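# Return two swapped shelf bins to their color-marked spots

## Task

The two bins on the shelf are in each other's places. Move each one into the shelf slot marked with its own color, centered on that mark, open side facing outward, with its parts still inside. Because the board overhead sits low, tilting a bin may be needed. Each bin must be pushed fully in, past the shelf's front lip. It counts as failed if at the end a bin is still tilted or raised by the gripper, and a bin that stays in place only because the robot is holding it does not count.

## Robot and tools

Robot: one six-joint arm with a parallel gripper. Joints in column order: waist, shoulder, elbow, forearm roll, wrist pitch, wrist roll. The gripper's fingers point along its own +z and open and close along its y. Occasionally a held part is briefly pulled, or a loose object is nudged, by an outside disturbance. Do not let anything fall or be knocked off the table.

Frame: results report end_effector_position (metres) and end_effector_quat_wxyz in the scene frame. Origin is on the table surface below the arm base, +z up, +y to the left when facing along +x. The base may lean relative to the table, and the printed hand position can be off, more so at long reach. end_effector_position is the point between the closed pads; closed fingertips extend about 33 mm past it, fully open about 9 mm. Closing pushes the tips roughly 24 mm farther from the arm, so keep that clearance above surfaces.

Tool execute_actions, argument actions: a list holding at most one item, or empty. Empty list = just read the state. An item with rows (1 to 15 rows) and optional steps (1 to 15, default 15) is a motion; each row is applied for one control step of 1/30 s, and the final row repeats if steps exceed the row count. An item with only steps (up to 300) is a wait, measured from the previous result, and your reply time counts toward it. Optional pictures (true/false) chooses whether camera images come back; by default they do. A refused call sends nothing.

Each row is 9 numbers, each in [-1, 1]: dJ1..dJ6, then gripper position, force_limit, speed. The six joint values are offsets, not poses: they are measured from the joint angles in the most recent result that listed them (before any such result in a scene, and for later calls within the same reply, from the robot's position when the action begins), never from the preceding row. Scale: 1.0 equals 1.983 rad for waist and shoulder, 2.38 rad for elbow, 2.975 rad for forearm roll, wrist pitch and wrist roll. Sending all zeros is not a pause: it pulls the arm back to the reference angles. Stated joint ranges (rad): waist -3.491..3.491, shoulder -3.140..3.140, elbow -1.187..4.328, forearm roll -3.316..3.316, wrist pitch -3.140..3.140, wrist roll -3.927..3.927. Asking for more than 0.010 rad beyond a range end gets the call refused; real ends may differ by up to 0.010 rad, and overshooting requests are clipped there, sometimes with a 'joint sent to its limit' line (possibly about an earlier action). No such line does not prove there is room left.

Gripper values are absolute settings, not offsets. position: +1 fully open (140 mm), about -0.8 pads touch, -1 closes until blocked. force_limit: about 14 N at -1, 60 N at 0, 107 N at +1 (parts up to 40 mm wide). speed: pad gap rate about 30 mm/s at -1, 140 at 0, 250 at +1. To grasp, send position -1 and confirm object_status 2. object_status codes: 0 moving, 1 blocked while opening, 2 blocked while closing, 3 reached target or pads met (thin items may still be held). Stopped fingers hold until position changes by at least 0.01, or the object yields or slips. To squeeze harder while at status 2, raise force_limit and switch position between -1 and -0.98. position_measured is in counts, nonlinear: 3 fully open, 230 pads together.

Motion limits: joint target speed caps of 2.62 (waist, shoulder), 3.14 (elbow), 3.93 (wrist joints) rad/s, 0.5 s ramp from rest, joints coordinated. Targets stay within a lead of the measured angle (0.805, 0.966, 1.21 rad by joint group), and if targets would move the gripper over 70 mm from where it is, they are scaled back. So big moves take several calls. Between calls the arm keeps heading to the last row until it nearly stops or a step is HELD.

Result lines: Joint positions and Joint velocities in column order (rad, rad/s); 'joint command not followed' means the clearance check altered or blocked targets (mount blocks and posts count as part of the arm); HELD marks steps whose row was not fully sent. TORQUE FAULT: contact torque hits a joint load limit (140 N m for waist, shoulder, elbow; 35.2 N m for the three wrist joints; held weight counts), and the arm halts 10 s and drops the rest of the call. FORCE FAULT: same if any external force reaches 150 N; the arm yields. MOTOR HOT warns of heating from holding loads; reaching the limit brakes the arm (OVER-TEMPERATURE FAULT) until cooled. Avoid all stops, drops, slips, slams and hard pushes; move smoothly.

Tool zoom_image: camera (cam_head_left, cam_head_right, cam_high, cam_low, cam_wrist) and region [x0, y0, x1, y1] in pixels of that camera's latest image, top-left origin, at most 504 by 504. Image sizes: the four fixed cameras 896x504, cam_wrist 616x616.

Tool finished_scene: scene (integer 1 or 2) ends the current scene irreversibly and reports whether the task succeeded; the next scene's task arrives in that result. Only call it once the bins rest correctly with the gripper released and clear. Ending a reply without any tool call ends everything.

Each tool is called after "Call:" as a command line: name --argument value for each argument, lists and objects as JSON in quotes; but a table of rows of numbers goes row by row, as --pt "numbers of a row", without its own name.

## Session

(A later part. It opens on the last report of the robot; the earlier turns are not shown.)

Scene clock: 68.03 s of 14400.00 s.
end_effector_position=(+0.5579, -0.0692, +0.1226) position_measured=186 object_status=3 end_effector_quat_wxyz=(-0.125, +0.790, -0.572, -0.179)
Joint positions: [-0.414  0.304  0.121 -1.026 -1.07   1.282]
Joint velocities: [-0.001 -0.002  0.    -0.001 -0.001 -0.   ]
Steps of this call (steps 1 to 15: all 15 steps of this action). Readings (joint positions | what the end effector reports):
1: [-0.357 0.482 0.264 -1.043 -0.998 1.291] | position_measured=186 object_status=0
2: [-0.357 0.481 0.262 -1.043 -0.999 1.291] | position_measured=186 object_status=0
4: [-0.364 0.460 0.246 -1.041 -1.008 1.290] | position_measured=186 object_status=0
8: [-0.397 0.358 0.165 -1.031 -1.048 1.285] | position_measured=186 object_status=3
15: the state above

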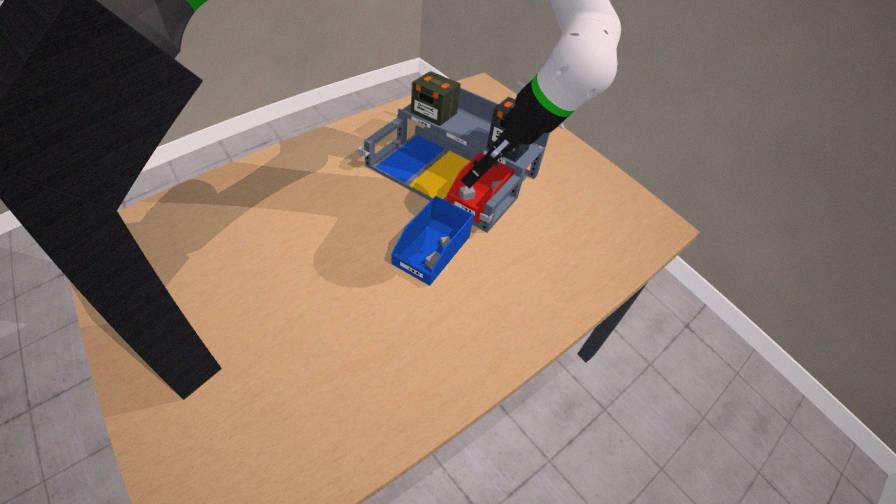

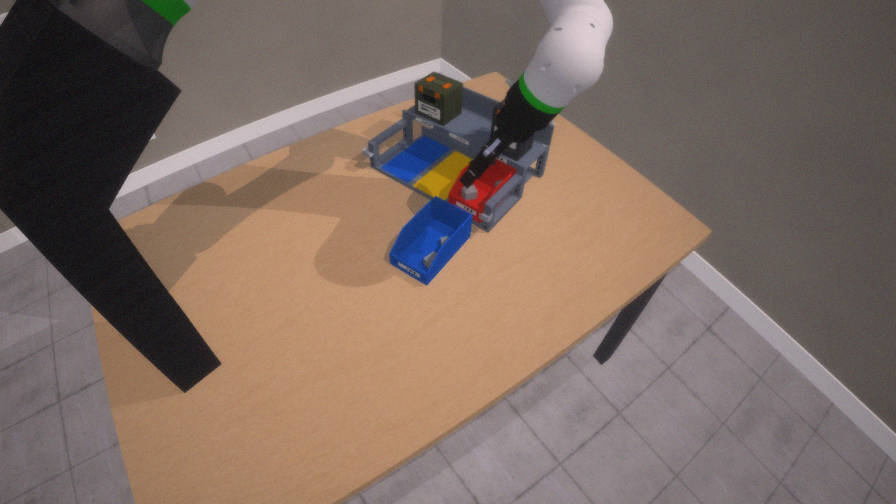

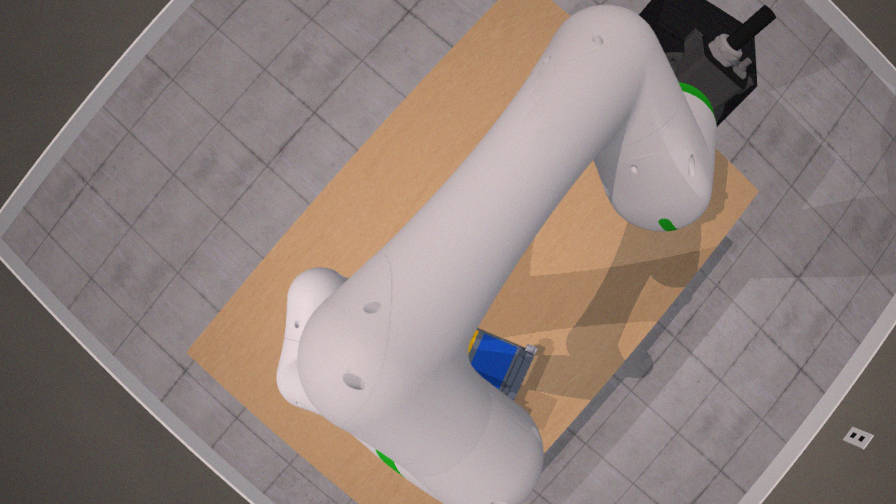

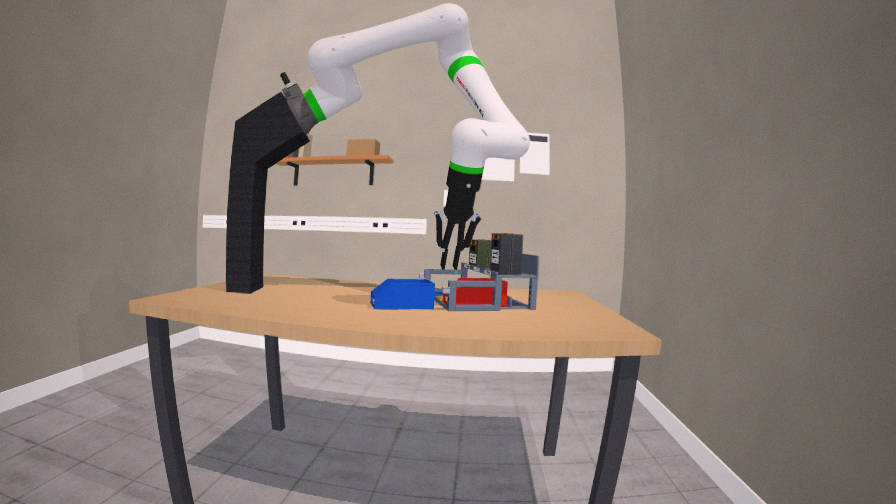

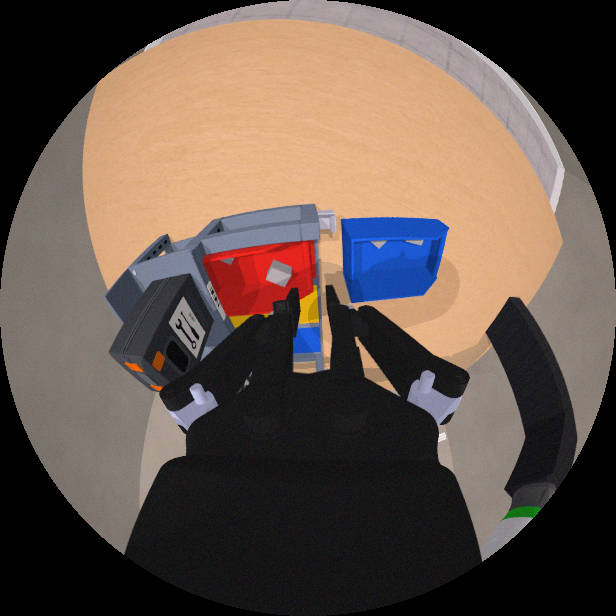

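Call:
execute_actions --actions '[{"rows":[[-0.055,0.03,-0.066,-0.028,0.002,0.095,-0.4,0.6,0],[-0.055,0.03,-0.066,-0.028,0.002,0.095,-0.4,0.6,0],[-0.055,0.03,-0.066,-0.028,0.002,0.095,-0.4,0.6,0],[-0.055,0.03,-0.066,-0.028,0.002,0.095,-0.4,0.6,0],[-0.055,0.03,-0.066,-0.028,0.002,0.095,-0.4,0.6,0],[-0.055,0.03,-0.066,-0.028,0.002,0.095,-0.4,0.6,0],[-0.055,0.03,-0.066,-0.028,0.002,0.095,-0.4,0.6,0],[-0.055,0.03,-0.066,-0.028,0.002,0.095,-0.4,0.6,0],[-0.11,0.0857,-0.1084,-0.0565,0.0037,0.1903,-0.4,0.6,0]],"steps":15}]' --pictures false

Call:
execute_actions --actions '[{"steps":15}]' --pictures false

Call:
execute_actions --actions '[{"rows":[[0.0408,0.0857,0.0639,-0.0151,0.0232,-0.002,-0.4,0.6,-0.5]],"steps":15}]'

Scene clock: 69.57 s of 14400.00 s.
end_effector_position=(+0.3953, -0.1320, +0.1127) position_measured=179 object_status=3 end_effector_quat_wxyz=(-0.122, +0.799, -0.560, -0.182)
Joint positions: [-0.584  0.427 -0.088 -1.156 -1.061  1.723]
Joint velocities: [-0.452  0.442 -0.457 -0.349  0.022  1.169]
Steps of this call (steps 1 to 15: the robot went on to your last target; steps 16 to 31: nothing new was sent; steps 32 to 46: all 15 steps of this action). Readings (joint positions | what the end effector reports):
32: [-0.414 0.304 0.121 -1.026 -1.070 1.282] | position_measured=186 object_status=0
33: [-0.416 0.304 0.119 -1.026 -1.070 1.285] | position_measured=184 object_status=0
35: [-0.428 0.311 0.102 -1.036 -1.069 1.317] | position_measured=179 object_status=0
39: [-0.482 0.341 0.024 -1.077 -1.066 1.457] | position_measured=179 object_status=3
46: the state above

Scene clock: 70.07 s of 14400.00 s.
end_effector_position=(+0.3518, -0.1439, +0.1124) position_measured=179 object_status=3 end_effector_quat_wxyz=(-0.123, +0.800, -0.559, -0.179)
Joint positions: [-0.632  0.474 -0.137 -1.194 -1.059  1.848]
Joint velocities: [-0.     0.     0.    -0.001 -0.    -0.001]
Steps of this call (steps 1 to 15: the robot went on to your last target). Readings (joint positions | what the end effector reports):
1: [-0.599 0.442 -0.103 -1.168 -1.060 1.762] | position_measured=179 object_status=3
2: [-0.612 0.454 -0.116 -1.178 -1.060 1.795] | position_measured=179 object_status=3
4: [-0.628 0.470 -0.133 -1.190 -1.059 1.837] | position_measured=179 object_status=3
8: [-0.632 0.474 -0.137 -1.194 -1.059 1.848] | position_measured=179 object_status=3
15: the state above

Scene clock: 70.57 s of 14400.00 s.
end_effector_position=(+0.3556, -0.1475, +0.0287) position_measured=179 object_status=3 end_effector_quat_wxyz=(-0.123, +0.800, -0.559, -0.178)
Joint positions: [-0.552  0.644  0.015 -1.239 -0.99   1.842]
Joint velocities: [ 0.001  0.002  0.    -0.002  0.     0.001]
Steps of this call (steps 1 to 15: all 15 steps of this action). Readings (joint positions | what the end effector reports):
1: [-0.632 0.474 -0.137 -1.194 -1.059 1.848] | position_measured=179 object_status=3
2: [-0.632 0.476 -0.135 -1.194 -1.058 1.848] | position_measured=179 object_status=3
4: [-0.622 0.497 -0.117 -1.200 -1.049 1.848] | position_measured=179 object_status=3
8: [-0.574 0.596 -0.028 -1.226 -1.009 1.844] | position_measured=179 object_status=3
15: the state above

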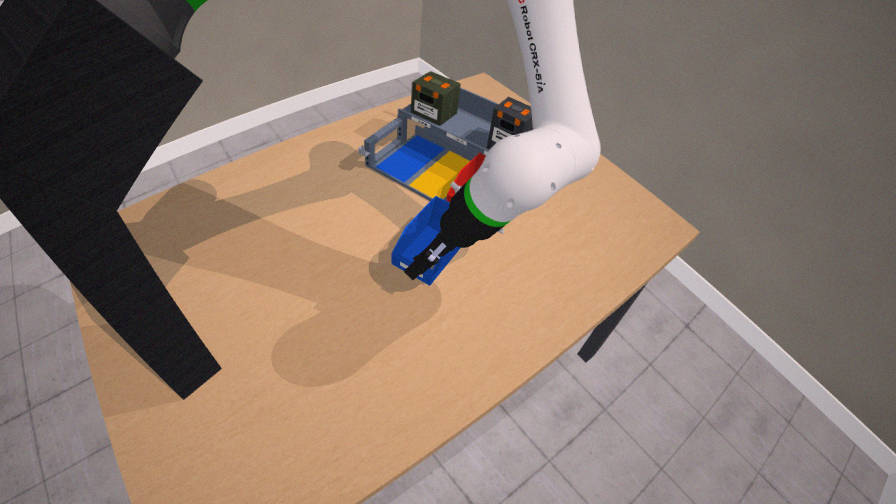

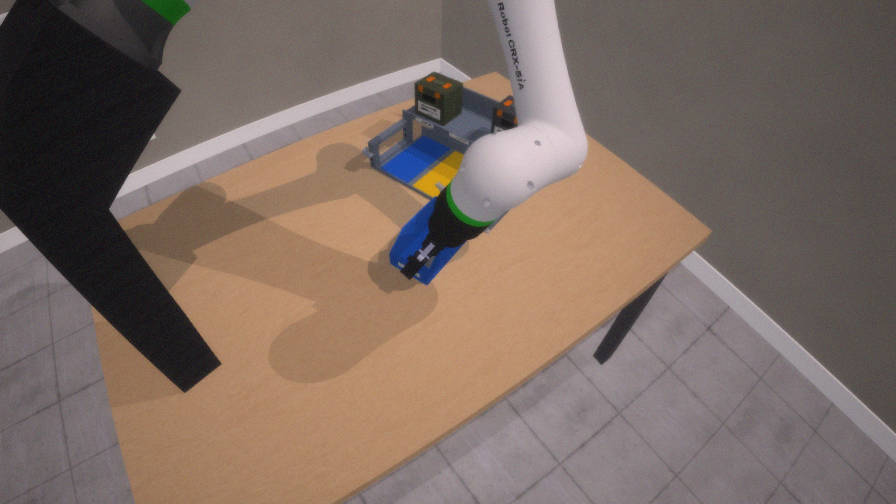

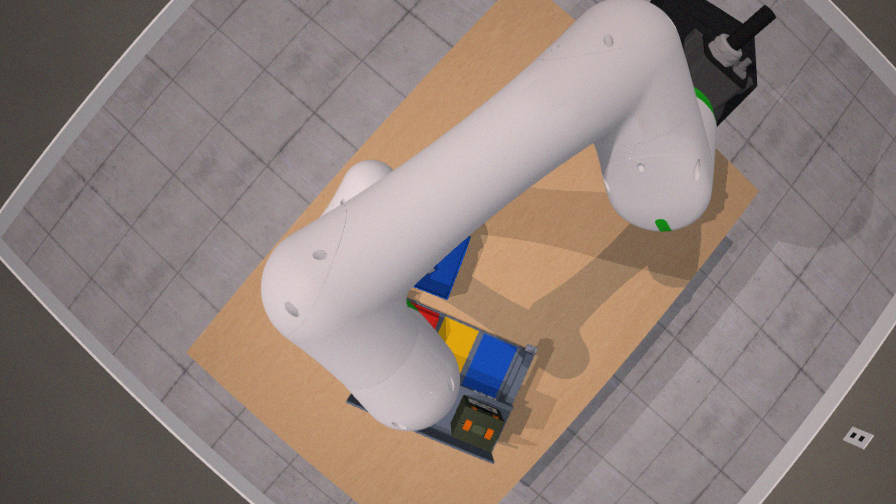

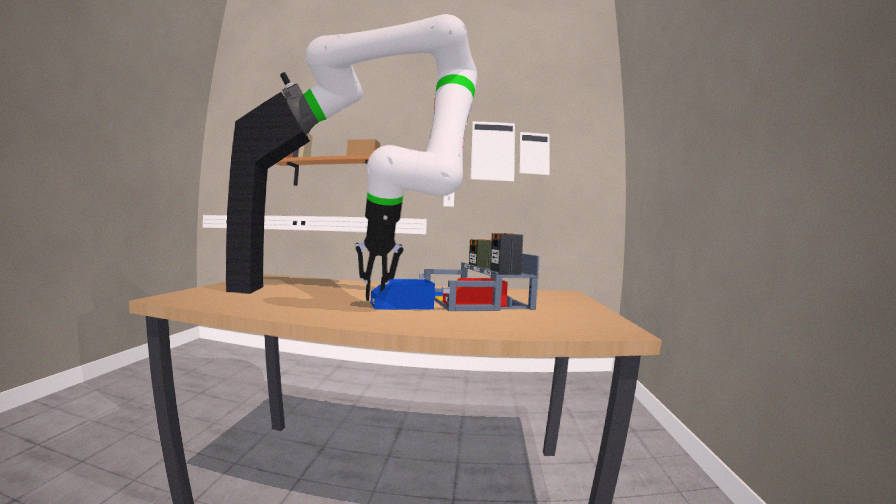

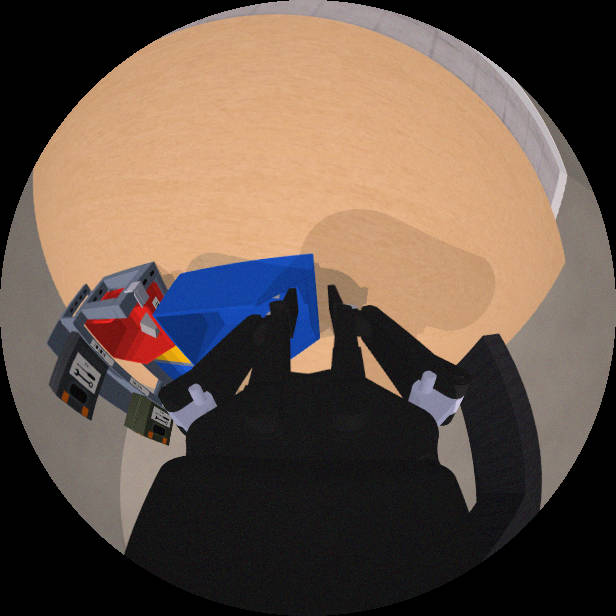

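Call:
execute_actions --actions '[{"rows":[[0,0,0,0,0,0,-1,0.6,-0.5]],"steps":15}]'

Scene clock: 73.23 s of 14400.00 s.
end_effector_position=(+0.3556, -0.1475, +0.0286) position_measured=223 object_status=0 end_effector_quat_wxyz=(-0.123, +0.800, -0.559, -0.178)
Joint positions: [-0.552  0.644  0.015 -1.239 -0.99   1.842]
Joint velocities: [ 0.002 -0.     0.    -0.001 -0.     0.001]
Steps of this call (steps 1 to 15: the robot went on to your last target; steps 16 to 65: nothing new was sent; steps 66 to 80: all 15 steps of this action). Readings (joint positions | what the end effector reports):
66: [-0.552 0.644 0.015 -1.239 -0.990 1.842] | position_measured=179 object_status=0
67: [-0.552 0.644 0.015 -1.239 -0.990 1.842] | position_measured=180 object_status=0
69: [-0.552 0.644 0.015 -1.239 -0.990 1.842] | position_measured=189 object_status=0
73: [-0.552 0.644 0.015 -1.239 -0.990 1.842] | position_measured=208 object_status=0
80: the state above

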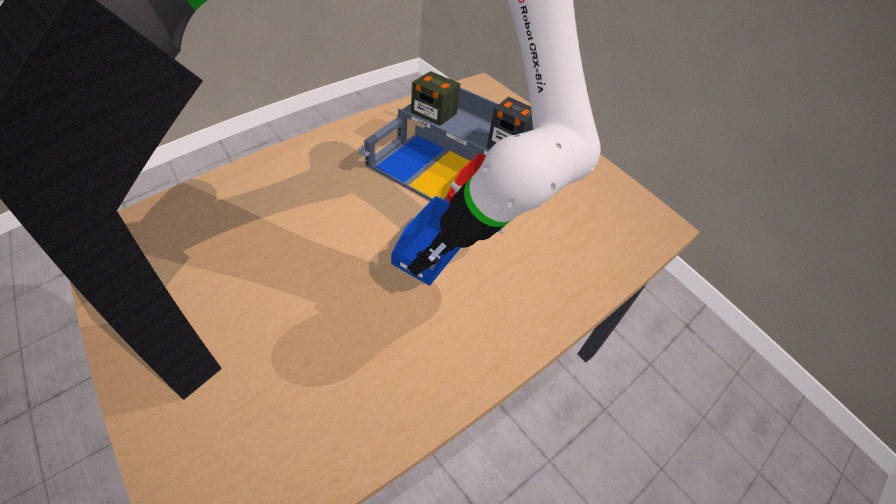

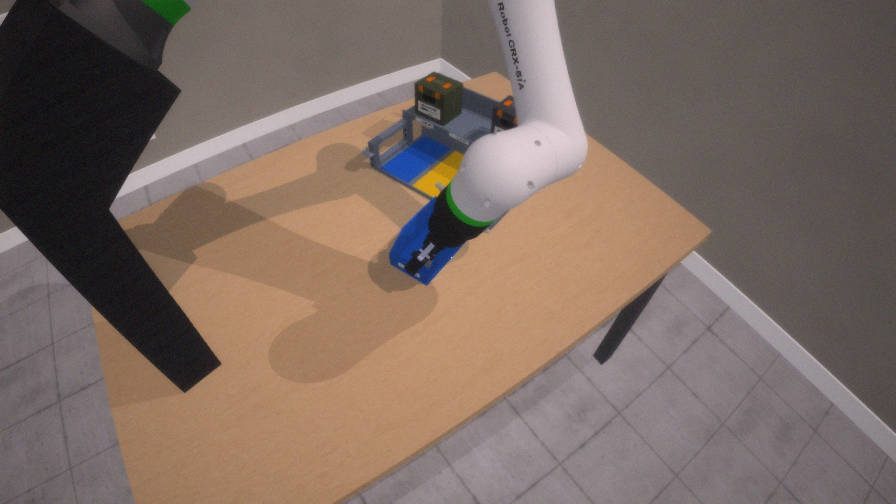

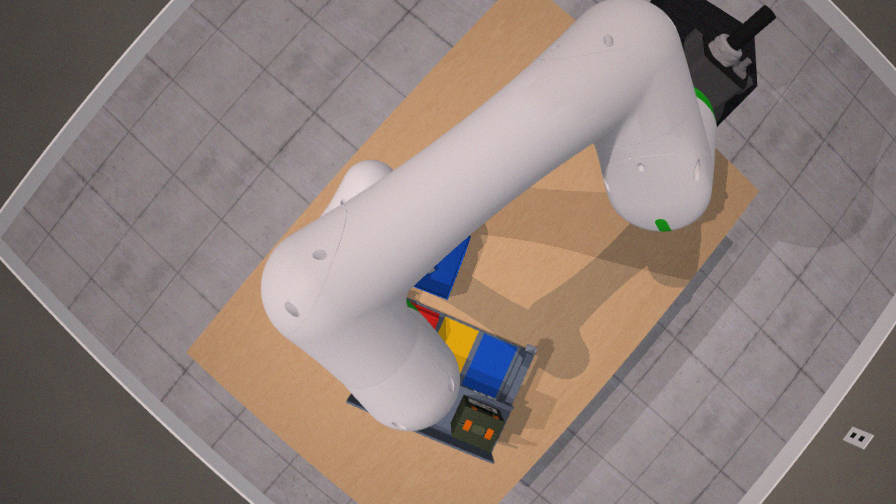

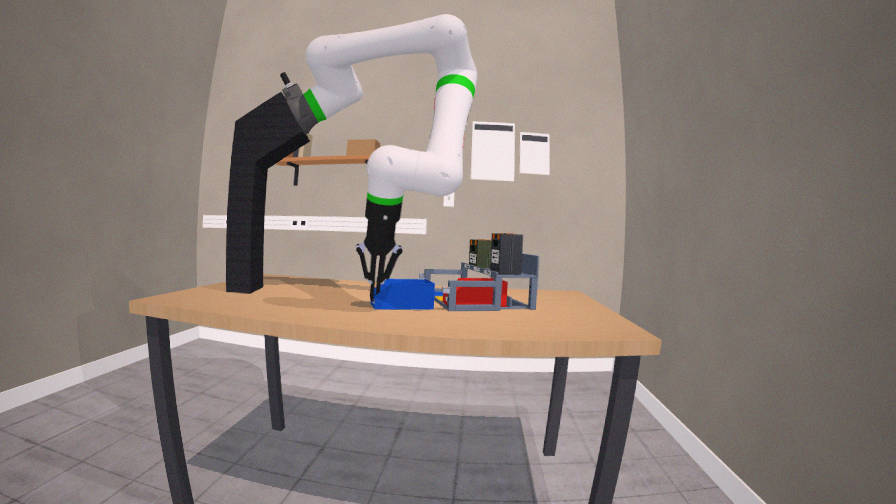

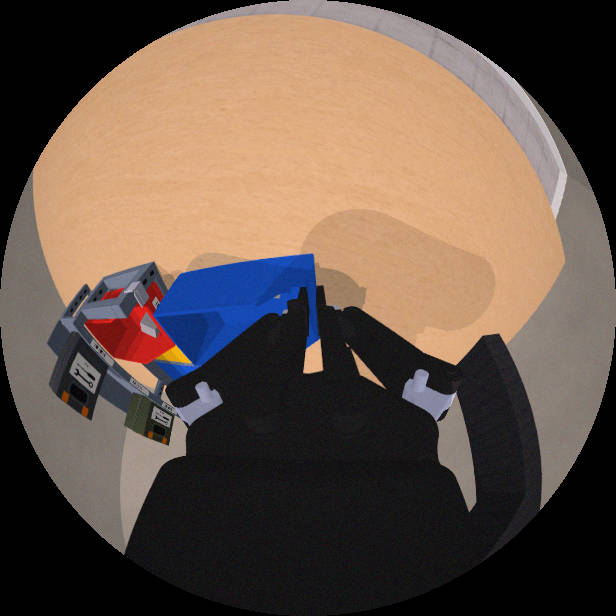

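Call:
execute_actions --actions '[{"rows":[[0,0,0,0,0,0,-1,0.6,-0.5],[0,0,0,0,0,0,-1,0.6,-0.5],[-0.007,-0.015,-0.011,0.003,-0.004,0,-1,0.6,-0.5],[-0.015,-0.032,-0.024,0.006,-0.009,0.001,-1,0.6,-0.5]],"steps":15}]' --pictures false

Scene clock: 76.00 s of 14400.00 s.
end_effector_position=(+0.3551, -0.1469, +0.0606) position_measured=223 object_status=2 end_effector_quat_wxyz=(-0.123, +0.801, -0.558, -0.179)
Joint positions: [-0.581  0.581 -0.042 -1.221 -1.016  1.845]
Joint velocities: [-0.001 -0.001  0.     0.001  0.    -0.   ]
Steps of this call (steps 1 to 15: the robot went on to your last target; steps 16 to 68: nothing new was sent; steps 69 to 83: all 15 steps of this action). Readings (joint positions | what the end effector reports):
69: [-0.552 0.644 0.015 -1.239 -0.990 1.842] | position_measured=223 object_status=2
70: [-0.552 0.644 0.015 -1.239 -0.990 1.842] | position_measured=223 object_status=2
72: [-0.552 0.642 0.013 -1.238 -0.991 1.842] | position_measured=223 object_status=2
76: [-0.577 0.591 -0.033 -1.223 -1.012 1.844] | position_measured=223 object_status=2
83: the state above

Call:
execute_actions --actions '[{"rows":[[0.085,-0.047,-0.078,-0.061,0.046,0.028,-1,0.6,-0.5]],"steps":15}]' --pictures false

Call:
execute_actions --actions '[{"rows":[[0.085,-0.042,-0.075,-0.061,0.047,0.028,-1,0.6,-0.5]],"steps":15}]'

Scene clock: 77.00 s of 14400.00 s.
end_effector_position=(+0.3376, -0.0252, +0.0480) position_measured=223 object_status=2 end_effector_quat_wxyz=(-0.137, +0.796, -0.563, -0.172)
Joint positions: [-0.413  0.488 -0.227 -1.402 -0.88   1.928]
Joint velocities: [ 0.002 -0.     0.    -0.003  0.     0.001]
Steps of this call (steps 1 to 15: the robot went on to your last target; steps 16 to 30: all 15 steps of this action). Readings (joint positions | what the end effector reports):
16: [-0.581 0.581 -0.042 -1.221 -1.016 1.845] | position_measured=223 object_status=2
17: [-0.580 0.579 -0.044 -1.222 -1.015 1.846] | position_measured=223 object_status=2
19: [-0.559 0.568 -0.067 -1.245 -0.998 1.857] | position_measured=223 object_status=2
23: [-0.472 0.520 -0.162 -1.338 -0.928 1.899] | position_measured=223 object_status=2
30: the state above

Scene clock: 77.50 s of 14400.00 s.
end_effector_position=(+0.2933, +0.0765, +0.0578) position_measured=223 object_status=2 end_effector_quat_wxyz=(-0.128, +0.791, -0.571, -0.176)
Joint positions: [-0.245  0.404 -0.406 -1.584 -0.74   2.012]
Joint velocities: [ 0.003 -0.001 -0.    -0.001  0.     0.001]
Steps of this call (steps 1 to 15: all 15 steps of this action). Readings (joint positions | what the end effector reports):
1: [-0.413 0.487 -0.227 -1.402 -0.880 1.928] | position_measured=223 object_status=2
2: [-0.411 0.486 -0.230 -1.405 -0.877 1.930] | position_measured=223 object_status=2
4: [-0.390 0.476 -0.252 -1.427 -0.860 1.940] | position_measured=223 object_status=2
8: [-0.299 0.431 -0.348 -1.525 -0.785 1.985] | position_measured=223 object_status=2
15: the state above

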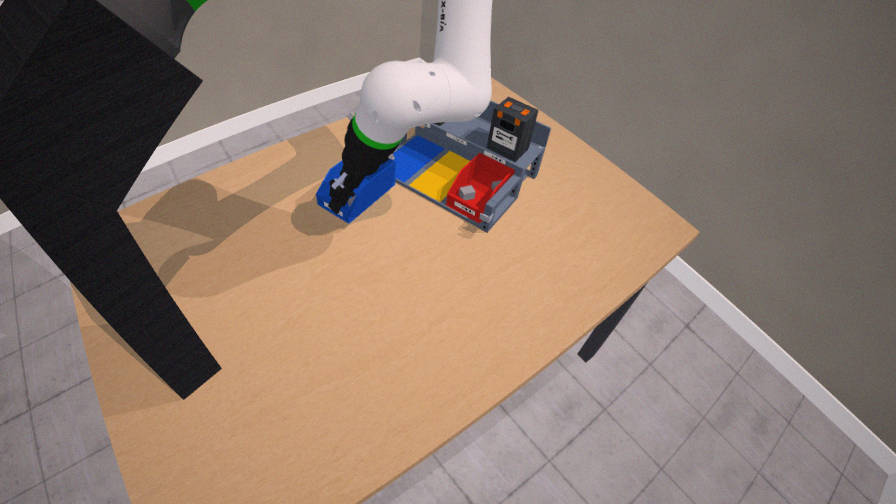

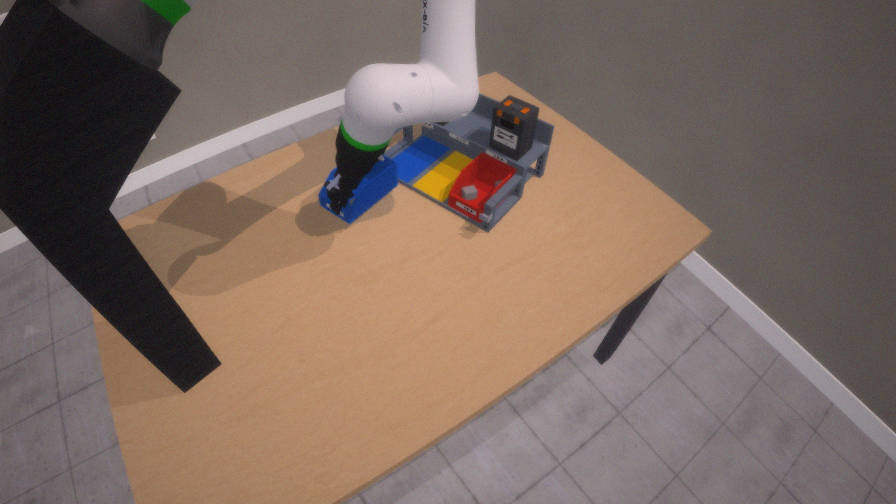

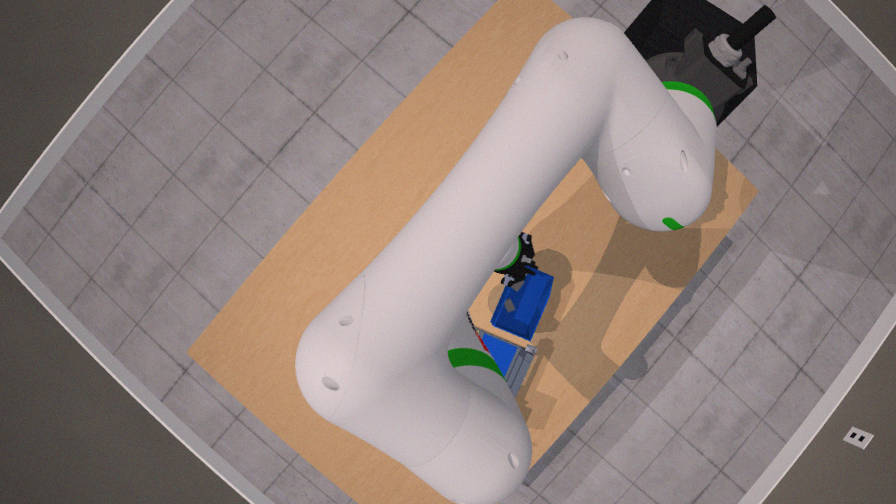

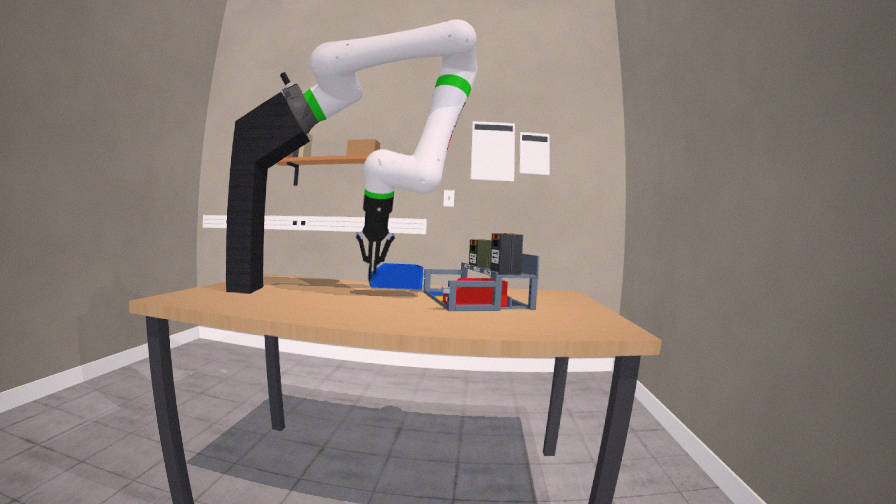

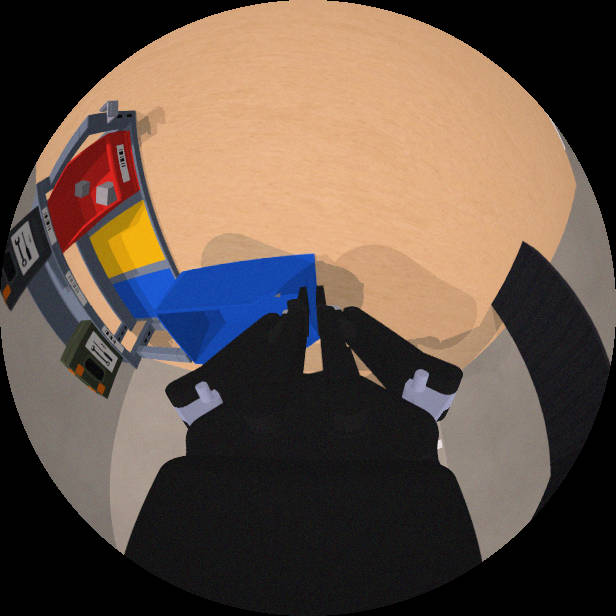

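Call:
execute_actions --actions '[{"rows":[[0.03,-0.027,0.021,0.034,0.011,-0.059,-1,0.6,-0.5]],"steps":12}]' --pictures false

Scene clock: 81.70 s of 14400.00 s.
end_effector_position=(+0.3255, +0.0880, +0.0579) position_measured=223 object_status=2 end_effector_quat_wxyz=(-0.126, +0.791, -0.569, -0.184)
Joint positions: [-0.185  0.351 -0.356 -1.482 -0.707  1.836]
Joint velocities: [-0.    -0.     0.    -0.001  0.    -0.006]
Steps of this call (steps 1 to 15: the robot went on to your last target; steps 16 to 90: nothing new was sent; then 0.80 s passed at rest; steps 91 to 102: all 12 steps of this action). Readings (joint positions | what the end effector reports):
91: [-0.245 0.404 -0.406 -1.584 -0.740 2.012] | position_measured=223 object_status=2
92: [-0.243 0.403 -0.405 -1.582 -0.739 2.009] | position_measured=223 object_status=2
94: [-0.233 0.394 -0.397 -1.564 -0.733 1.977] | position_measured=223 object_status=2
98: [-0.193 0.357 -0.362 -1.495 -0.711 1.858] | position_measured=223 object_status=2
102: the state above

Call:
execute_actions --actions '[{"rows":[[0.01,-0.009,0.007,0.011,0.004,-0.02,-1,0.6,-0.5],[0.02,-0.018,0.015,0.022,0.008,-0.04,-1,0.6,-0.5],[0.031,-0.026,0.023,0.034,0.012,-0.06,-1,0.6,-0.5],[0.031,-0.026,0.023,0.034,0.012,-0.06,-1,0.6,-0.5],[0.031,-0.026,0.023,0.034,0.012,-0.06,-1,0.6,-0.5],[0.047,-0.037,0.037,0.051,0.018,-0.09,-1,0.6,-0.5],[0.064,-0.046,0.051,0.068,0.025,-0.119,-1,0.6,-0.5]],"steps":15}]'

Scene clock: 83.00 s of 14400.00 s.
end_effector_position=(+0.4147, +0.1173, +0.0560) position_measured=223 object_status=2 end_effector_quat_wxyz=(-0.127, +0.792, -0.570, -0.177)
Joint positions: [-0.059  0.26  -0.235 -1.28  -0.633  1.483]
Joint velocities: [ 0.003 -0.    -0.     0.011  0.005 -0.018]
Steps of this call (steps 1 to 15: the robot went on to your last target; steps 16 to 24: nothing new was sent; steps 25 to 39: all 15 steps of this action). Readings (joint positions | what the end effector reports):
25: [-0.185 0.351 -0.356 -1.482 -0.707 1.836] | position_measured=223 object_status=2
26: [-0.184 0.350 -0.355 -1.480 -0.706 1.833] | position_measured=223 object_status=2
28: [-0.174 0.340 -0.346 -1.463 -0.700 1.801] | position_measured=223 object_status=2
32: [-0.123 0.300 -0.300 -1.380 -0.671 1.655] | position_measured=223 object_status=2
39: the state above

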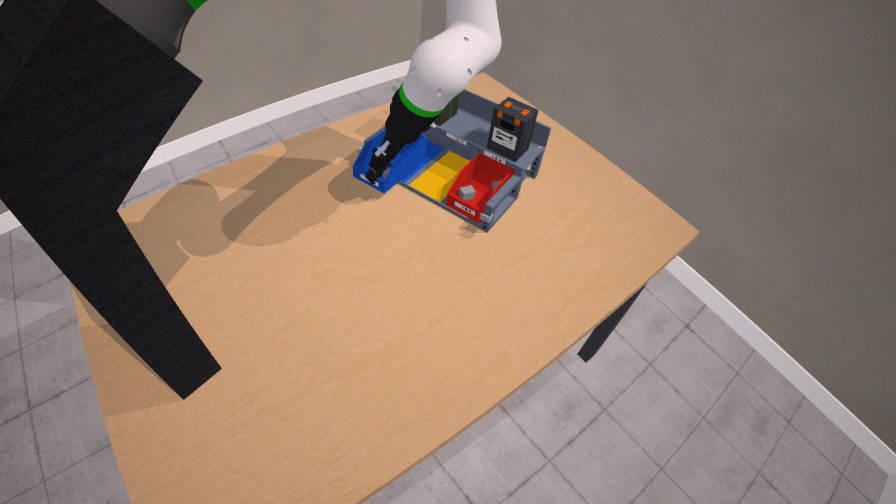

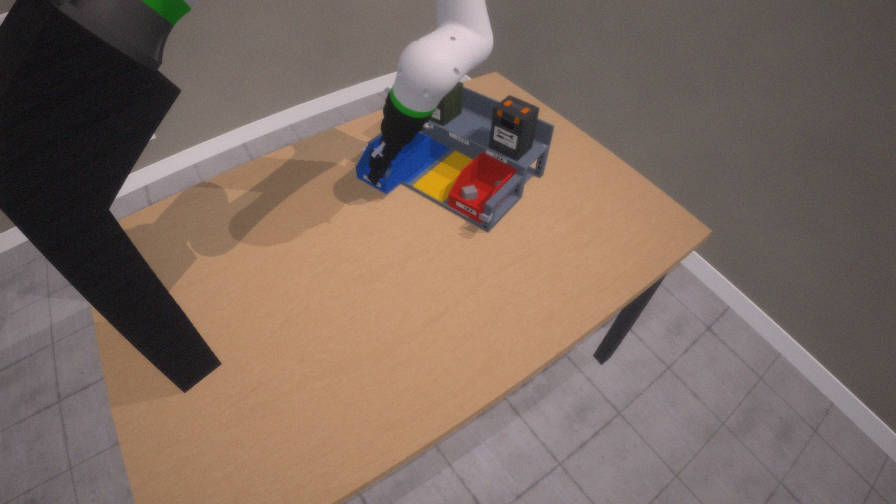

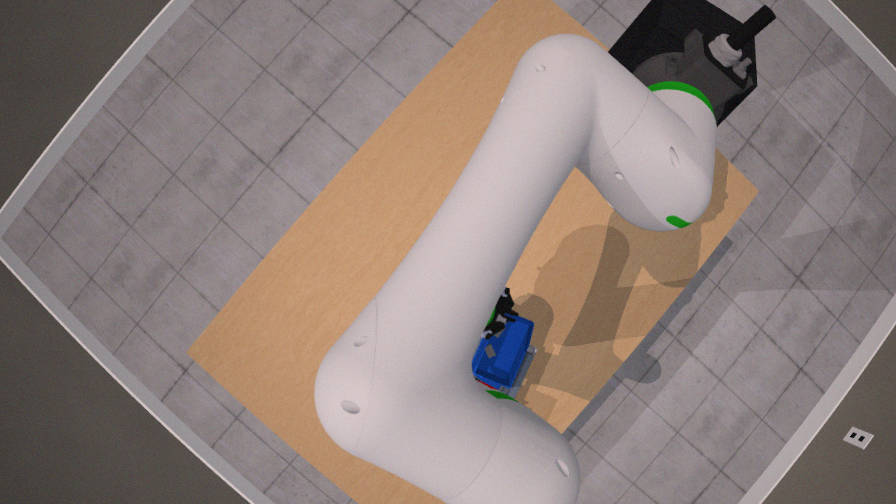

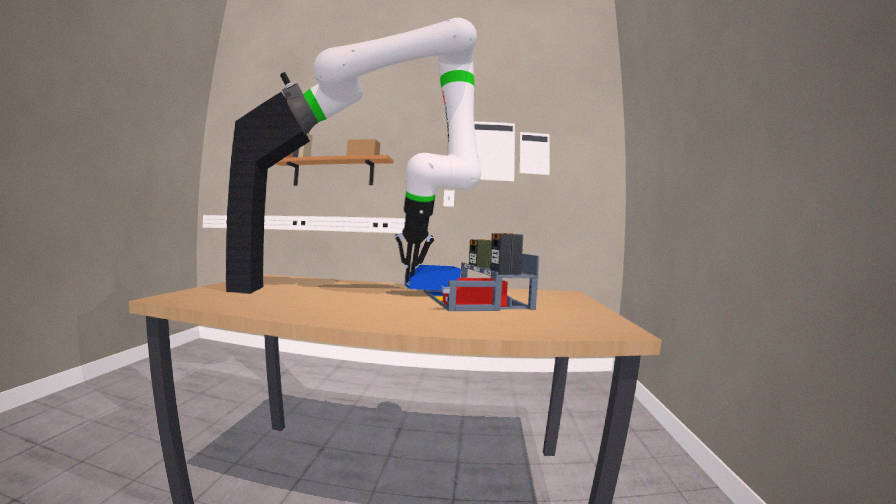

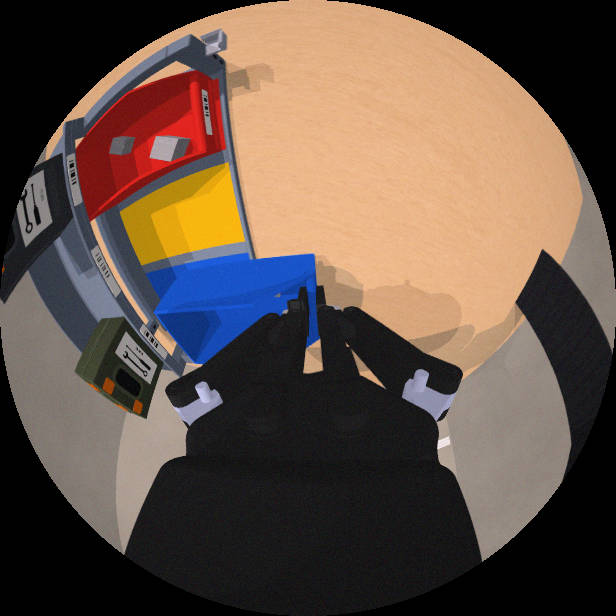

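To C: tilt and advance.

Call:
execute_actions --actions '[{"rows":[[0.025,-0.003,0.017,0.046,0.003,-0.062,-1,0.6,-0.5],[0.05,-0.006,0.034,0.092,0.007,-0.125,-1,0.6,-0.5]],"steps":15}]'

Scene clock: 83.80 s of 14400.00 s.
end_effector_position=(+0.4402, +0.1249, +0.0526) position_measured=223 object_status=2 end_effector_quat_wxyz=(-0.088, +0.785, -0.579, -0.204)
Joint positions: [ 0.04   0.248 -0.154 -1.007 -0.612  1.112]
Joint velocities: [ 0.001 -0.     0.     0.009 -0.    -0.015]
Steps of this call (steps 1 to 9: the robot went on to your last target; steps 10 to 24: all 15 steps of this action). Readings (joint positions | what the end effector reports):
10: [-0.058 0.260 -0.235 -1.280 -0.633 1.482] | position_measured=223 object_status=2
11: [-0.058 0.260 -0.234 -1.277 -0.632 1.479] | position_measured=223 object_status=2
13: [-0.049 0.259 -0.227 -1.254 -0.631 1.447] | position_measured=223 object_status=2
17: [-0.005 0.253 -0.191 -1.133 -0.622 1.282] | position_measured=223 object_status=2
24: the state above

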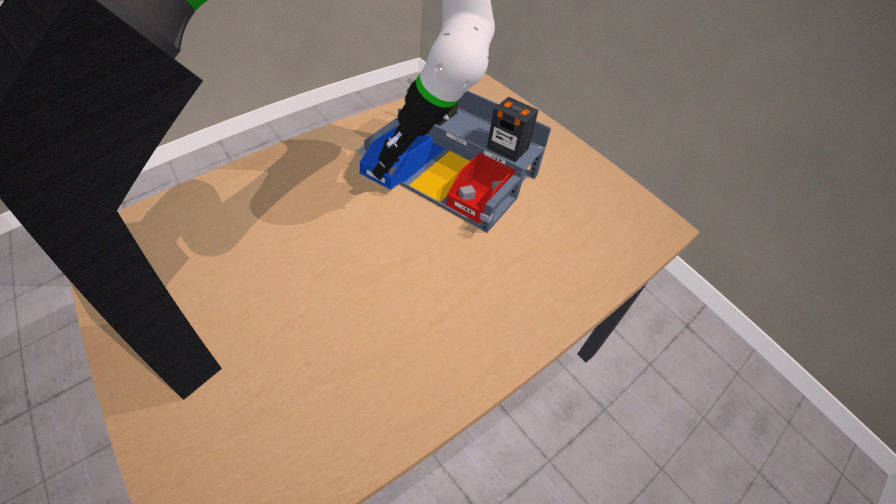

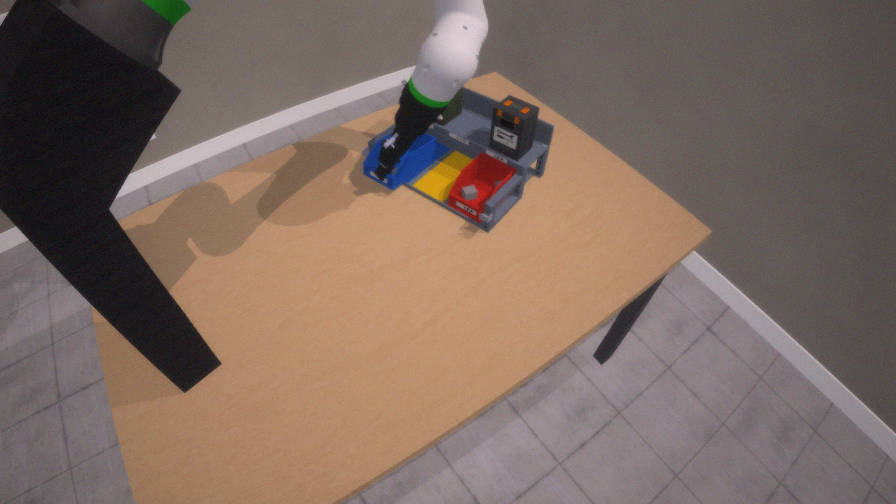

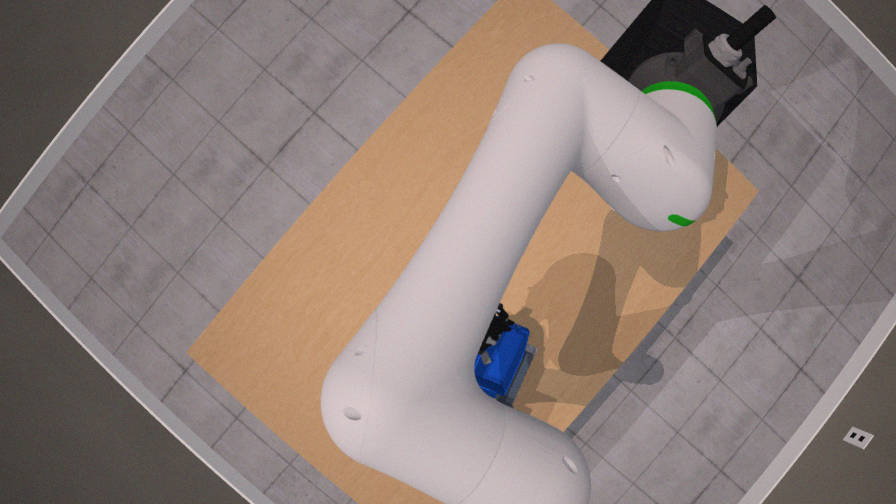

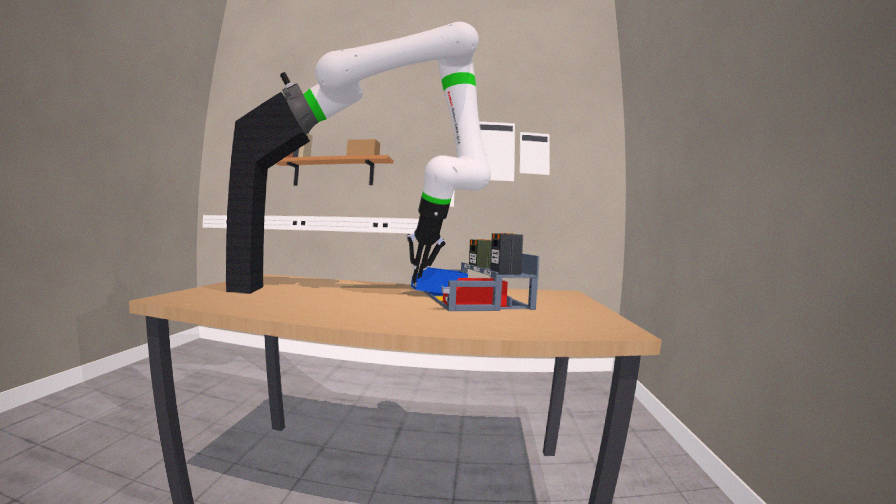

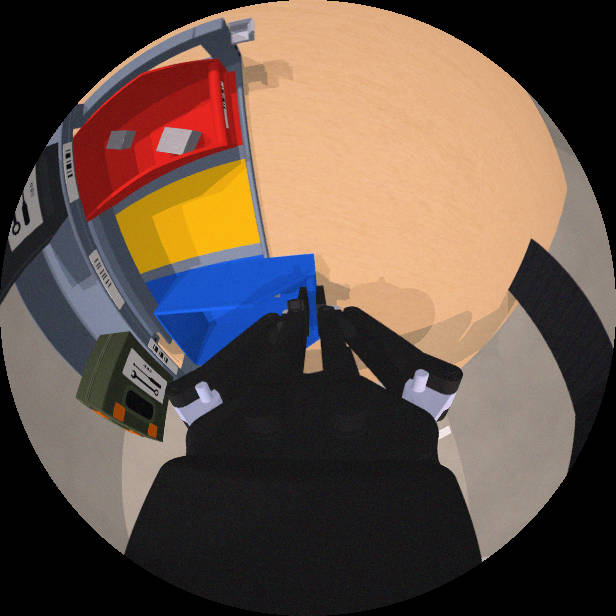

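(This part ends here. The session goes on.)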